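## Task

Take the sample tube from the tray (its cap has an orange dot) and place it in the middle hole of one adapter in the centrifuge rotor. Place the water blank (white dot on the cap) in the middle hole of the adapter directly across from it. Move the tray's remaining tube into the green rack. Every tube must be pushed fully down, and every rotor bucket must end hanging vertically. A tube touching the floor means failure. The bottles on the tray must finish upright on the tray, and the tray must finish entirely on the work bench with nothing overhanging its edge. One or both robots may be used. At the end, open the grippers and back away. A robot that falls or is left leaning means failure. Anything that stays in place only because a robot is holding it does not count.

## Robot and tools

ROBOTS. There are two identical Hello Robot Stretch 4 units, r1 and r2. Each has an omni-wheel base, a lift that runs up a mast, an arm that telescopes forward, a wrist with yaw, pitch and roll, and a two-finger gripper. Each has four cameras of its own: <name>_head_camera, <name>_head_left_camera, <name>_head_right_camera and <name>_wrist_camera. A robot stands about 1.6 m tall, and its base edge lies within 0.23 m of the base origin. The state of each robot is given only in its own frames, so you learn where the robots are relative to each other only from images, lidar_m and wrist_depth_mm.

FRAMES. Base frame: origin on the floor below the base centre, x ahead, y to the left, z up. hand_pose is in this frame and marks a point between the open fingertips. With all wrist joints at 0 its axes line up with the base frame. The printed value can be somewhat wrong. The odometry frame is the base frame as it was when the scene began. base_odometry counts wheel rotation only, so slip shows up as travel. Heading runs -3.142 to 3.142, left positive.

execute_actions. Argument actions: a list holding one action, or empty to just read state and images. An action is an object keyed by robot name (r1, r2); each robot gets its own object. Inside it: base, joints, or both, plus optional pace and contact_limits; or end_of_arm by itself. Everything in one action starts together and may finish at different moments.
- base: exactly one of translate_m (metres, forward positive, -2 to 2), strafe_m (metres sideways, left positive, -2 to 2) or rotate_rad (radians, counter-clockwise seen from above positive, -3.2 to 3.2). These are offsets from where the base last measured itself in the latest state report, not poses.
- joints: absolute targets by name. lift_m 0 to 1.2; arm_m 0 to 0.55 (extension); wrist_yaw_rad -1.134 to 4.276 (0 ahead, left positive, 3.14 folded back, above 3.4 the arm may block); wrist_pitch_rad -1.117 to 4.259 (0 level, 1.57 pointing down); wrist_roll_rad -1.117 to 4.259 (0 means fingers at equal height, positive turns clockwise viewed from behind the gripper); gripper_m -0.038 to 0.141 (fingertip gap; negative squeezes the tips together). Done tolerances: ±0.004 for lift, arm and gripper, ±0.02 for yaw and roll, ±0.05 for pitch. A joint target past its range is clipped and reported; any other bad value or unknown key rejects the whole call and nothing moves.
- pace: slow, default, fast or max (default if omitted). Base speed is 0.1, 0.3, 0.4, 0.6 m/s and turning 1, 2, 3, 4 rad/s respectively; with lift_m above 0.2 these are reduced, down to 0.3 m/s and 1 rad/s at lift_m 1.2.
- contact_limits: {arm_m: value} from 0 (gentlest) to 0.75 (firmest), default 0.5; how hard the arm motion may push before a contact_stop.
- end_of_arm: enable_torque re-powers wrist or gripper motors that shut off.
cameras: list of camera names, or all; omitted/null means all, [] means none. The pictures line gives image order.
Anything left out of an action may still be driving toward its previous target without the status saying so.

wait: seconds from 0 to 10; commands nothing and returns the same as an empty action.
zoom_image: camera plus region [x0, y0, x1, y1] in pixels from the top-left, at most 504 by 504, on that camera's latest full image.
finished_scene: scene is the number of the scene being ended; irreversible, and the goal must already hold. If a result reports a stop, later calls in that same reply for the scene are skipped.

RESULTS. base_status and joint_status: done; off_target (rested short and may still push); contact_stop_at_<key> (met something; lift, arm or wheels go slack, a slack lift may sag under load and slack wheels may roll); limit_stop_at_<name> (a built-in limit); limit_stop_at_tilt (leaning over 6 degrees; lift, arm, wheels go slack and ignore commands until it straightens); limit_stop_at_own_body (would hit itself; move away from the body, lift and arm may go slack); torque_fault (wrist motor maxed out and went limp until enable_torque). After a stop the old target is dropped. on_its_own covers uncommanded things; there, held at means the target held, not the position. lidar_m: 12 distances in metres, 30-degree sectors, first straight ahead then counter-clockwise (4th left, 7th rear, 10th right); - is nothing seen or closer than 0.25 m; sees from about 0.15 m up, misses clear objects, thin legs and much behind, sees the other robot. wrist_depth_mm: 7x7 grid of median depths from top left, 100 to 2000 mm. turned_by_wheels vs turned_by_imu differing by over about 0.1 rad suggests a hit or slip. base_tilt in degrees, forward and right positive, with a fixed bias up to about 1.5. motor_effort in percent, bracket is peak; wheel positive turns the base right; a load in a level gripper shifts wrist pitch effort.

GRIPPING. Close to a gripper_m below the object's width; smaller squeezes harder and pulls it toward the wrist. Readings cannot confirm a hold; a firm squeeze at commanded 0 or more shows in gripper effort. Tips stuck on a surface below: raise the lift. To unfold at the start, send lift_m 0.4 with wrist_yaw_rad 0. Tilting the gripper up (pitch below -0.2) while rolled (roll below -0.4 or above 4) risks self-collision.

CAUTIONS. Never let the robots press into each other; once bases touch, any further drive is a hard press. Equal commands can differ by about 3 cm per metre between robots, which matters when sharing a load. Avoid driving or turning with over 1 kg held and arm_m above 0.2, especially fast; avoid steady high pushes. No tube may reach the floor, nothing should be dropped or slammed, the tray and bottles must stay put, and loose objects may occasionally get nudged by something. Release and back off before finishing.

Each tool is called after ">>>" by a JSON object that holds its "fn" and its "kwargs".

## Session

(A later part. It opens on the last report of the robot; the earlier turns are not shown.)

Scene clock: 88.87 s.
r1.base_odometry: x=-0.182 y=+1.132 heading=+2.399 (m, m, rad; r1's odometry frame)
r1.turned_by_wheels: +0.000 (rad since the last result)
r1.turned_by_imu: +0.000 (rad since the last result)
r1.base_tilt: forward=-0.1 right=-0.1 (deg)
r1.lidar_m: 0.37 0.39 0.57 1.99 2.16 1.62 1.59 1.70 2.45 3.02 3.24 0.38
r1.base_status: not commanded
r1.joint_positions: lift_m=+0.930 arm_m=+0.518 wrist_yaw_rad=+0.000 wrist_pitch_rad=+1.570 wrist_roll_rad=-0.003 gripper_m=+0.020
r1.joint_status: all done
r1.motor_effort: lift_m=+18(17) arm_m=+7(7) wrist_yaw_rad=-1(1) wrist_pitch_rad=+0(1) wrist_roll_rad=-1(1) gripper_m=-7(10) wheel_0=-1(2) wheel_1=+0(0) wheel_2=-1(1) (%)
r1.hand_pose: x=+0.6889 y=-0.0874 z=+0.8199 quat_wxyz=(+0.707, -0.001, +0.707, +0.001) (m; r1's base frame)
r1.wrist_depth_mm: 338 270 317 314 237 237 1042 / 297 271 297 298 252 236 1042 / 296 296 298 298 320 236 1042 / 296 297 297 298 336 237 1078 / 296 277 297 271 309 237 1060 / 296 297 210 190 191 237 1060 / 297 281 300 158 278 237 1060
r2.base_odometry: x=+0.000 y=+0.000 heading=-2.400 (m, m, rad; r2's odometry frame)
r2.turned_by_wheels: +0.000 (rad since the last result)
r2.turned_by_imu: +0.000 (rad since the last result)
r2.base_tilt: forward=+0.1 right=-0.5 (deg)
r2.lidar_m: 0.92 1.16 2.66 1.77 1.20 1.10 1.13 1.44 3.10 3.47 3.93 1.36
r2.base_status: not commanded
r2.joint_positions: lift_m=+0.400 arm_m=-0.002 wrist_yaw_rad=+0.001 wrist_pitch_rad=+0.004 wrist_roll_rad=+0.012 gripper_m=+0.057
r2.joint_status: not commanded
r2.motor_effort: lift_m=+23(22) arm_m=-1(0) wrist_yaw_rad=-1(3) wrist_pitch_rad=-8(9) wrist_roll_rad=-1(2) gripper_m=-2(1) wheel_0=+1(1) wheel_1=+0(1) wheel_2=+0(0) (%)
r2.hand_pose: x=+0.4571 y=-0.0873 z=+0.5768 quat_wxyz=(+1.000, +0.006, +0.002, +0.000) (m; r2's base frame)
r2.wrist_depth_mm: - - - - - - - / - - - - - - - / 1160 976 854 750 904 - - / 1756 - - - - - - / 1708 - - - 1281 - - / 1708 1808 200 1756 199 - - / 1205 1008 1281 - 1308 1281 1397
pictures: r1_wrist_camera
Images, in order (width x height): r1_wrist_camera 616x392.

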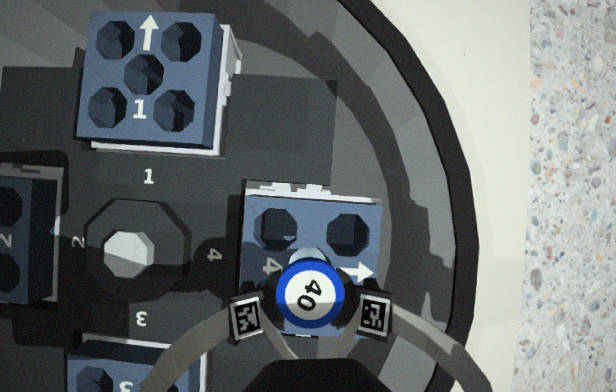

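>>> {"fn": "execute_actions", "kwargs": {"actions": [{"r1":{"joints":{"lift_m":0.895},"pace":"slow"}}], "cameras": []}}

>>> {"fn": "execute_actions", "kwargs": {"actions": [{"r1":{"joints":{"gripper_m":0.05}}}], "cameras": ["r1_wrist_camera"]}}

Scene clock: 93.93 s.
r1.base_odometry: x=-0.182 y=+1.132 heading=+2.399 (m, m, rad; r1's odometry frame)
r1.turned_by_wheels: +0.000 (rad since the last result)
r1.turned_by_imu: +0.001 (rad since the last result)
r1.base_tilt: forward=-0.1 right=+0.0 (deg)
r1.lidar_m: 0.37 0.38 0.55 2.01 2.16 1.63 1.60 1.70 2.46 3.02 3.21 0.37
r1.base_status: not commanded
r1.joint_positions: lift_m=+0.896 arm_m=+0.518 wrist_yaw_rad=+0.000 wrist_pitch_rad=+1.570 wrist_roll_rad=-0.003 gripper_m=+0.020
r1.joint_status: all done
r1.motor_effort: lift_m=+13(18) arm_m=+7(7) wrist_yaw_rad=+1(2) wrist_pitch_rad=-1(3) wrist_roll_rad=-2(0) gripper_m=-6(7) wheel_0=-1(2) wheel_1=+0(0) wheel_2=-1(1) (%)
r1.hand_pose: x=+0.6889 y=-0.0874 z=+0.7853 quat_wxyz=(+0.707, -0.001, +0.707, +0.001) (m; r1's base frame)
r1.wrist_depth_mm: 312 242 285 310 204 206 609 / 247 246 266 265 250 205 205 / 265 264 266 266 317 206 206 / 265 264 265 268 325 206 609 / 264 245 265 240 297 206 615 / 264 245 211 190 193 206 609 / 265 265 266 149 260 203 1008
r2.base_odometry: x=+0.000 y=+0.000 heading=-2.400 (m, m, rad; r2's odometry frame)
r2.turned_by_wheels: +0.000 (rad since the last result)
r2.turned_by_imu: +0.000 (rad since the last result)
r2.base_tilt: forward=+0.2 right=-0.5 (deg)
r2.lidar_m: 0.93 1.16 2.66 1.83 1.22 1.12 1.13 1.42 3.08 3.48 3.94 1.36
r2.base_status: not commanded
r2.joint_positions: lift_m=+0.400 arm_m=-0.002 wrist_yaw_rad=+0.001 wrist_pitch_rad=+0.004 wrist_roll_rad=+0.012 gripper_m=+0.057
r2.joint_status: not commanded
r2.motor_effort: lift_m=+23(23) arm_m=+0(0) wrist_yaw_rad=-2(1) wrist_pitch_rad=-9(8) wrist_roll_rad=-1(1) gripper_m=-2(1) wheel_0=+1(1) wheel_1=+1(0) wheel_2=+0(0) (%)
r2.hand_pose: x=+0.4571 y=-0.0873 z=+0.5768 quat_wxyz=(+1.000, +0.006, +0.002, +0.000) (m; r2's base frame)
r2.wrist_depth_mm: - - - - - - - / - - - - - - - / 1160 960 842 759 891 - - / 1756 - - - - - - / 1808 - - - 1308 - - / 1708 1756 200 1661 198 - - / 1160 1008 1281 - 1366 1281 1397
pictures: none
No camera images: the call's "cameras" was empty. Leave "cameras" out to get every camera's image.

Scene clock: 95.00 s.
r1.base_odometry: x=-0.182 y=+1.132 heading=+2.399 (m, m, rad; r1's odometry frame)
r1.turned_by_wheels: +0.000 (rad since the last result)
r1.turned_by_imu: +0.000 (rad since the last result)
r1.base_tilt: forward=-0.2 right=-0.1 (deg)
r1.lidar_m: 0.36 0.38 0.57 1.98 2.16 1.64 1.60 1.69 2.44 3.02 3.21 0.39
r1.base_status: not commanded
r1.joint_positions: lift_m=+0.896 arm_m=+0.518 wrist_yaw_rad=+0.000 wrist_pitch_rad=+1.570 wrist_roll_rad=-0.003 gripper_m=+0.050
r1.joint_status: all done
r1.motor_effort: lift_m=+13(13) arm_m=+7(7) wrist_yaw_rad=+0(0) wrist_pitch_rad=-1(2) wrist_roll_rad=+0(1) gripper_m=-2(5) wheel_0=-1(2) wheel_1=+0(0) wheel_2=-1(1) (%)
r1.hand_pose: x=+0.6888 y=-0.0874 z=+0.7853 quat_wxyz=(+0.707, -0.001, +0.707, +0.001) (m; r1's base frame)
r1.wrist_depth_mm: 312 243 287 312 206 206 615 / 249 247 266 268 249 206 615 / 264 264 266 267 314 206 609 / 265 266 265 267 327 206 615 / 264 246 266 240 297 206 615 / 264 246 239 191 193 205 1025 / 265 265 253 152 252 202 1008
r2.base_odometry: x=+0.000 y=+0.000 heading=-2.400 (m, m, rad; r2's odometry frame)
r2.turned_by_wheels: +0.000 (rad since the last result)
r2.turned_by_imu: +0.000 (rad since the last result)
r2.base_tilt: forward=+0.2 right=-0.7 (deg)
r2.lidar_m: 0.89 1.13 2.68 1.81 1.20 1.09 1.12 1.44 3.09 3.45 3.95 1.35
r2.base_status: not commanded
r2.joint_positions: lift_m=+0.400 arm_m=-0.002 wrist_yaw_rad=+0.001 wrist_pitch_rad=+0.004 wrist_roll_rad=+0.012 gripper_m=+0.057
r2.joint_status: not commanded
r2.motor_effort: lift_m=+22(22) arm_m=+0(0) wrist_yaw_rad=-3(3) wrist_pitch_rad=-9(7) wrist_roll_rad=+1(2) gripper_m=-1(1) wheel_0=+0(1) wheel_1=+1(1) wheel_2=+0(0) (%)
r2.hand_pose: x=+0.4571 y=-0.0873 z=+0.5768 quat_wxyz=(+1.000, +0.006, +0.002, +0.000) (m; r2's base frame)
r2.wrist_depth_mm: - - - - - - - / - - - - - - - / 1160 960 842 741 891 - - / 1708 - - - - - - / 1756 - - - 1336 - - / 1708 1808 200 1708 198 - - / 1182 991 1281 - 1336 1308 1397
pictures: r1_wrist_camera
Images, in order (width x height): r1_wrist_camera 616x392.

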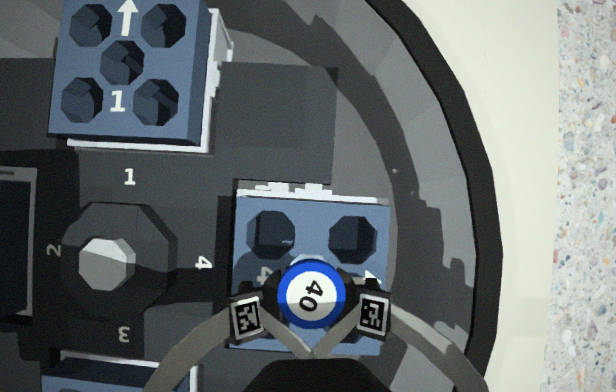

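>>> {"fn": "execute_actions", "kwargs": {"actions": [{"r1":{"joints":{"lift_m":1.15}}}], "cameras": []}}

>>> {"fn": "execute_actions", "kwargs": {"actions": [{"r1":{"base":{"strafe_m":1.483},"joints":{"arm_m":0.516,"wrist_roll_rad":1.57,"gripper_m":0.06}}}], "cameras": []}}

>>> {"fn": "execute_actions", "kwargs": {"actions": [{"r1":{"base":{"translate_m":0.12},"joints":{"lift_m":1.06}}}], "cameras": ["r1_wrist_camera"]}}

Scene clock: 103.13 s.
r1.base_odometry: x=-0.182 y=+1.132 heading=+2.399 (m, m, rad; r1's odometry frame)
r1.turned_by_wheels: +0.000 (rad since the last result)
r1.turned_by_imu: +0.001 (rad since the last result)
r1.base_tilt: forward=-0.1 right=-0.2 (deg)
r1.lidar_m: 0.36 0.40 0.58 2.00 2.16 1.64 1.59 1.67 2.45 3.02 3.22 0.38
r1.base_status: not commanded
r1.joint_positions: lift_m=+1.150 arm_m=+0.518 wrist_yaw_rad=+0.000 wrist_pitch_rad=+1.570 wrist_roll_rad=-0.003 gripper_m=+0.050
r1.joint_status: all done
r1.motor_effort: lift_m=+23(24) arm_m=+7(7) wrist_yaw_rad=+1(1) wrist_pitch_rad=+0(1) wrist_roll_rad=-1(1) gripper_m=-5(2) wheel_0=-2(2) wheel_1=+0(0) wheel_2=-1(1) (%)
r1.hand_pose: x=+0.6889 y=-0.0874 z=+1.0395 quat_wxyz=(+0.707, -0.001, +0.707, +0.001) (m; r1's base frame)
r1.wrist_depth_mm: 452 452 455 455 459 1255 1255 / 452 488 525 462 455 1255 1281 / 455 512 492 521 459 1255 1281 / 488 512 512 521 459 1281 1255 / 492 512 512 504 459 1281 1281 / 459 521 211 521 195 1255 1255 / 452 492 530 146 459 1255 1255
r2.base_odometry: x=+0.000 y=+0.000 heading=-2.400 (m, m, rad; r2's odometry frame)
r2.turned_by_wheels: +0.000 (rad since the last result)
r2.turned_by_imu: -0.001 (rad since the last result)
r2.base_tilt: forward=+0.3 right=-0.7 (deg)
r2.lidar_m: 0.91 1.16 2.66 1.79 1.18 1.10 1.13 1.44 3.11 3.47 3.93 1.37
r2.base_status: not commanded
r2.joint_positions: lift_m=+0.400 arm_m=-0.002 wrist_yaw_rad=+0.001 wrist_pitch_rad=+0.004 wrist_roll_rad=+0.012 gripper_m=+0.057
r2.joint_status: not commanded
r2.motor_effort: lift_m=+23(22) arm_m=+0(0) wrist_yaw_rad=-1(2) wrist_pitch_rad=-8(9) wrist_roll_rad=-2(0) gripper_m=-5(5) wheel_0=+1(0) wheel_1=+1(1) wheel_2=+0(0) (%)
r2.hand_pose: x=+0.4571 y=-0.0873 z=+0.5768 quat_wxyz=(+1.000, +0.006, +0.002, +0.000) (m; r2's base frame)
r2.wrist_depth_mm: - - - - - - - / - - - - - - - / 1160 976 842 750 891 - - / 1756 - - - - - - / 1708 - - - 1308 - - / 1661 1808 200 1708 198 - - / 1160 1008 1281 - 1336 1281 1430
pictures: none
No camera images: the call's "cameras" was empty. Leave "cameras" out to get every camera's image.

Scene clock: 109.40 s.
r1.base_odometry: x=-1.185 y=+0.039 heading=+2.399 (m, m, rad; r1's odometry frame)
r1.turned_by_wheels: +0.000 (rad since the last result)
r1.turned_by_imu: -0.001 (rad since the last result)
r1.base_tilt: forward=-0.1 right=+0.0 (deg)
r1.lidar_m: 0.46 0.48 0.70 4.22 2.01 1.56 1.50 1.59 2.32 1.53 0.65 0.46
r1.base_status: done
r1.joint_positions: lift_m=+1.150 arm_m=+0.517 wrist_yaw_rad=+0.000 wrist_pitch_rad=+1.570 wrist_roll_rad=+1.569 gripper_m=+0.060
r1.joint_status: all done
r1.motor_effort: lift_m=+22(23) arm_m=-7(7) wrist_yaw_rad=-2(1) wrist_pitch_rad=+0(0) wrist_roll_rad=+2(4) gripper_m=-2(2) wheel_0=+2(8) wheel_1=-2(7) wheel_2=-1(0) (%)
r1.hand_pose: x=+0.6884 y=-0.0874 z=+1.0396 quat_wxyz=(+0.501, +0.500, +0.500, -0.499) (m; r1's base frame)
r1.wrist_depth_mm: 488 500 500 504 508 1281 1281 / 462 496 466 362 500 1281 1281 / 477 496 492 496 500 1281 1308 / 484 492 496 496 504 1060 1060 / 394 473 492 496 500 1042 1078 / 462 488 211 500 196 1098 1281 / 488 496 496 145 500 1281 1255
r2.base_odometry: x=+0.000 y=+0.000 heading=-2.400 (m, m, rad; r2's odometry frame)
r2.turned_by_wheels: +0.000 (rad since the last result)
r2.turned_by_imu: -0.001 (rad since the last result)
r2.base_tilt: forward=+0.2 right=-0.6 (deg)
r2.lidar_m: 0.91 1.16 2.68 1.81 1.20 1.10 1.15 1.44 3.09 3.45 3.93 1.38
r2.base_status: not commanded
r2.joint_positions: lift_m=+0.400 arm_m=-0.002 wrist_yaw_rad=+0.001 wrist_pitch_rad=+0.004 wrist_roll_rad=+0.012 gripper_m=+0.057
r2.joint_status: not commanded
r2.motor_effort: lift_m=+23(23) arm_m=+0(0) wrist_yaw_rad=-3(1) wrist_pitch_rad=-8(8) wrist_roll_rad=+0(1) gripper_m=-3(6) wheel_0=+1(1) wheel_1=+0(1) wheel_2=+0(0) (%)
r2.hand_pose: x=+0.4571 y=-0.0873 z=+0.5768 quat_wxyz=(+1.000, +0.006, +0.002, +0.000) (m; r2's base frame)
r2.wrist_depth_mm: - - - - - - - / - - - - - - - / 1160 960 842 741 904 - - / 1756 - - - - - - / 1808 - - - 1308 - - / 1708 1756 200 1708 200 - - / 1182 1008 1281 - 1336 1308 1397
pictures: none
No camera images: the call's "cameras" was empty. Leave "cameras" out to get every camera's image.

Scene clock: 111.07 s.
r1.base_odometry: x=-1.273 y=+0.121 heading=+2.399 (m, m, rad; r1's odometry frame)
r1.turned_by_wheels: +0.000 (rad since the last result)
r1.turned_by_imu: +0.000 (rad since the last result)
r1.base_tilt: forward=-0.2 right=-0.2 (deg)
r1.lidar_m: 0.33 0.35 0.51 4.22 2.18 1.67 1.61 1.75 2.51 1.13 0.49 0.36
r1.base_status: done
r1.joint_positions: lift_m=+1.060 arm_m=+0.517 wrist_yaw_rad=+0.000 wrist_pitch_rad=+1.570 wrist_roll_rad=+1.569 gripper_m=+0.060
r1.joint_status: all done
r1.motor_effort: lift_m=+18(19) arm_m=-7(7) wrist_yaw_rad=+0(3) wrist_pitch_rad=+1(1) wrist_roll_rad=+0(2) gripper_m=-6(4) wheel_0=-1(4) wheel_1=+2(7) wheel_2=+0(10) (%)
r1.hand_pose: x=+0.6884 y=-0.0874 z=+0.9499 quat_wxyz=(+0.501, +0.500, +0.500, -0.499) (m; r1's base frame)
r1.wrist_depth_mm: 407 379 379 349 364 259 418 / 407 404 407 345 368 282 415 / 404 407 407 404 413 415 413 / 407 407 407 410 407 410 415 / 351 351 407 347 410 413 418 / 236 289 211 345 195 413 418 / 402 410 407 145 370 413 418
r2.base_odometry: x=+0.000 y=+0.000 heading=-2.400 (m, m, rad; r2's odometry frame)
r2.turned_by_wheels: +0.000 (rad since the last result)
r2.turned_by_imu: +0.000 (rad since the last result)
r2.base_tilt: forward=+0.2 right=-0.6 (deg)
r2.lidar_m: 0.89 1.16 2.68 1.81 1.18 1.10 1.15 1.46 3.09 3.49 3.93 1.36
r2.base_status: not commanded
r2.joint_positions: lift_m=+0.400 arm_m=-0.002 wrist_yaw_rad=+0.001 wrist_pitch_rad=+0.004 wrist_roll_rad=+0.012 gripper_m=+0.057
r2.joint_status: not commanded
r2.motor_effort: lift_m=+22(22) arm_m=+0(0) wrist_yaw_rad=-2(4) wrist_pitch_rad=-9(8) wrist_roll_rad=+1(0) gripper_m=-2(2) wheel_0=+1(1) wheel_1=+1(1) wheel_2=+0(0) (%)
r2.hand_pose: x=+0.4571 y=-0.0873 z=+0.5768 quat_wxyz=(+1.000, +0.006, +0.002, +0.000) (m; r2's base frame)
r2.wrist_depth_mm: - - - - - - - / - - - - - - - / 1160 960 842 750 891 - - / 1756 - - - - - - / 1756 - - - 1308 - - / 1708 1756 200 1708 198 - - / 1182 1008 1308 - 1336 1281 1397
pictures: r1_wrist_camera
Images, in order (width x height): r1_wrist_camera 616x392.

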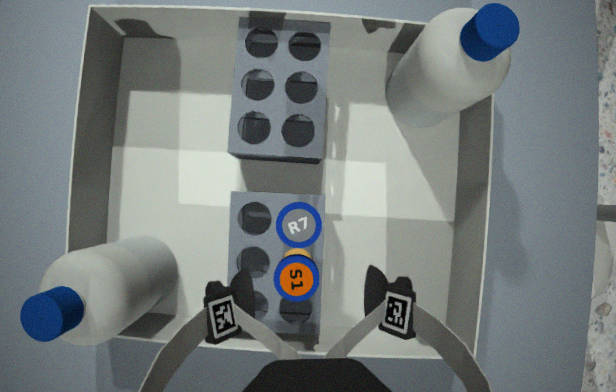

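>>> {"fn": "execute_actions", "kwargs": {"actions": [{"r1":{"base":{"strafe_m":0.011},"joints":{"arm_m":0.527}}}], "cameras": []}}

>>> {"fn": "execute_actions", "kwargs": {"actions": [{"r1":{"joints":{"lift_m":0.965}}}], "cameras": ["r1_wrist_camera"]}}

Scene clock: 123.60 s.
r1.base_odometry: x=-1.281 y=+0.112 heading=+2.399 (m, m, rad; r1's odometry frame)
r1.turned_by_wheels: +0.000 (rad since the last result)
r1.turned_by_imu: +0.001 (rad since the last result)
r1.base_tilt: forward=-0.3 right=-0.3 (deg)
r1.lidar_m: 0.33 0.36 0.54 4.20 2.19 1.66 1.63 1.75 2.52 1.14 0.49 0.36
r1.base_status: done
r1.joint_positions: lift_m=+1.060 arm_m=+0.526 wrist_yaw_rad=+0.000 wrist_pitch_rad=+1.570 wrist_roll_rad=+1.569 gripper_m=+0.060
r1.joint_status: all done
r1.motor_effort: lift_m=+18(18) arm_m=+7(8) wrist_yaw_rad=+1(0) wrist_pitch_rad=+0(1) wrist_roll_rad=+2(1) gripper_m=-3(6) wheel_0=+0(6) wheel_1=+1(7) wheel_2=-1(1) (%)
r1.hand_pose: x=+0.6969 y=-0.0874 z=+0.9499 quat_wxyz=(+0.501, +0.500, +0.500, -0.499) (m; r1's base frame)
r1.wrist_depth_mm: 407 384 402 349 373 267 418 / 407 410 404 353 407 310 418 / 410 404 410 404 410 413 415 / 404 404 402 351 410 413 415 / 404 306 410 349 410 407 415 / 232 291 211 364 196 413 415 / 402 407 410 145 413 418 418
r2.base_odometry: x=+0.000 y=+0.000 heading=-2.400 (m, m, rad; r2's odometry frame)
r2.turned_by_wheels: +0.000 (rad since the last result)
r2.turned_by_imu: +0.000 (rad since the last result)
r2.base_tilt: forward=+0.2 right=-0.6 (deg)
r2.lidar_m: 0.91 1.16 2.69 1.81 1.20 1.08 1.13 1.42 3.11 3.47 3.93 1.36
r2.base_status: not commanded
r2.joint_positions: lift_m=+0.400 arm_m=-0.002 wrist_yaw_rad=+0.001 wrist_pitch_rad=+0.004 wrist_roll_rad=+0.012 gripper_m=+0.057
r2.joint_status: not commanded
r2.motor_effort: lift_m=+22(23) arm_m=-1(0) wrist_yaw_rad=-3(3) wrist_pitch_rad=-9(9) wrist_roll_rad=-1(0) gripper_m=-3(3) wheel_0=+1(1) wheel_1=+1(1) wheel_2=+0(0) (%)
r2.hand_pose: x=+0.4571 y=-0.0873 z=+0.5768 quat_wxyz=(+1.000, +0.006, +0.002, +0.000) (m; r2's base frame)
r2.wrist_depth_mm: - - - - - - - / - - - - - - - / 1160 976 831 750 891 - - / 1756 - - - - - - / 1808 - - - 1308 - - / 1661 1756 200 1708 198 - - / 1182 991 1308 - 1366 1255 1397
pictures: none
No camera images: the call's "cameras" was empty. Leave "cameras" out to get every camera's image.

Scene clock: 125.00 s.
r1.base_odometry: x=-1.281 y=+0.112 heading=+2.399 (m, m, rad; r1's odometry frame)
r1.turned_by_wheels: +0.000 (rad since the last result)
r1.turned_by_imu: +0.000 (rad since the last result)
r1.base_tilt: forward=-0.2 right=-0.1 (deg)
r1.lidar_m: 0.31 0.36 0.53 4.22 2.18 1.66 1.62 1.73 2.51 1.12 0.44 0.36
r1.base_status: not commanded
r1.joint_positions: lift_m=+0.965 arm_m=+0.526 wrist_yaw_rad=+0.000 wrist_pitch_rad=+1.570 wrist_roll_rad=+1.569 gripper_m=+0.060
r1.joint_status: all done
r1.motor_effort: lift_m=+18(19) arm_m=+7(7) wrist_yaw_rad=-1(1) wrist_pitch_rad=+0(0) wrist_roll_rad=+1(1) gripper_m=-4(3) wheel_0=+0(0) wheel_1=+1(1) wheel_2=-1(1) (%)
r1.hand_pose: x=+0.6969 y=-0.0874 z=+0.8549 quat_wxyz=(+0.501, +0.500, +0.500, -0.499) (m; r1's base frame)
r1.wrist_depth_mm: 281 310 312 286 315 217 - / 286 312 309 254 315 300 267 / 293 310 312 314 315 317 265 / 298 314 307 193 317 315 262 / 222 309 309 253 315 317 257 / 183 290 211 193 195 315 265 / 185 254 252 144 290 273 258
r2.base_odometry: x=+0.000 y=+0.000 heading=-2.400 (m, m, rad; r2's odometry frame)
r2.turned_by_wheels: +0.000 (rad since the last result)
r2.turned_by_imu: +0.000 (rad since the last result)
r2.base_tilt: forward=+0.2 right=-0.6 (deg)
r2.lidar_m: 0.92 1.13 2.68 1.80 1.22 1.08 1.12 1.47 3.10 3.47 3.94 1.34
r2.base_status: not commanded
r2.joint_positions: lift_m=+0.400 arm_m=-0.002 wrist_yaw_rad=+0.001 wrist_pitch_rad=+0.004 wrist_roll_rad=+0.012 gripper_m=+0.057
r2.joint_status: not commanded
r2.motor_effort: lift_m=+22(23) arm_m=+0(0) wrist_yaw_rad=-1(3) wrist_pitch_rad=-9(8) wrist_roll_rad=+0(1) gripper_m=-3(1) wheel_0=+0(1) wheel_1=+1(1) wheel_2=+0(0) (%)
r2.hand_pose: x=+0.4571 y=-0.0873 z=+0.5768 quat_wxyz=(+1.000, +0.006, +0.002, +0.000) (m; r2's base frame)
r2.wrist_depth_mm: - - - - - - - / - - - - - - - / 1160 960 854 741 904 - - / 1756 - - - - - - / 1756 - - - 1308 - - / 1661 1808 200 1708 199 - - / 1182 1025 1281 - 1336 1281 1366
pictures: r1_wrist_camera
Images, in order (width x height): r1_wrist_camera 616x392.

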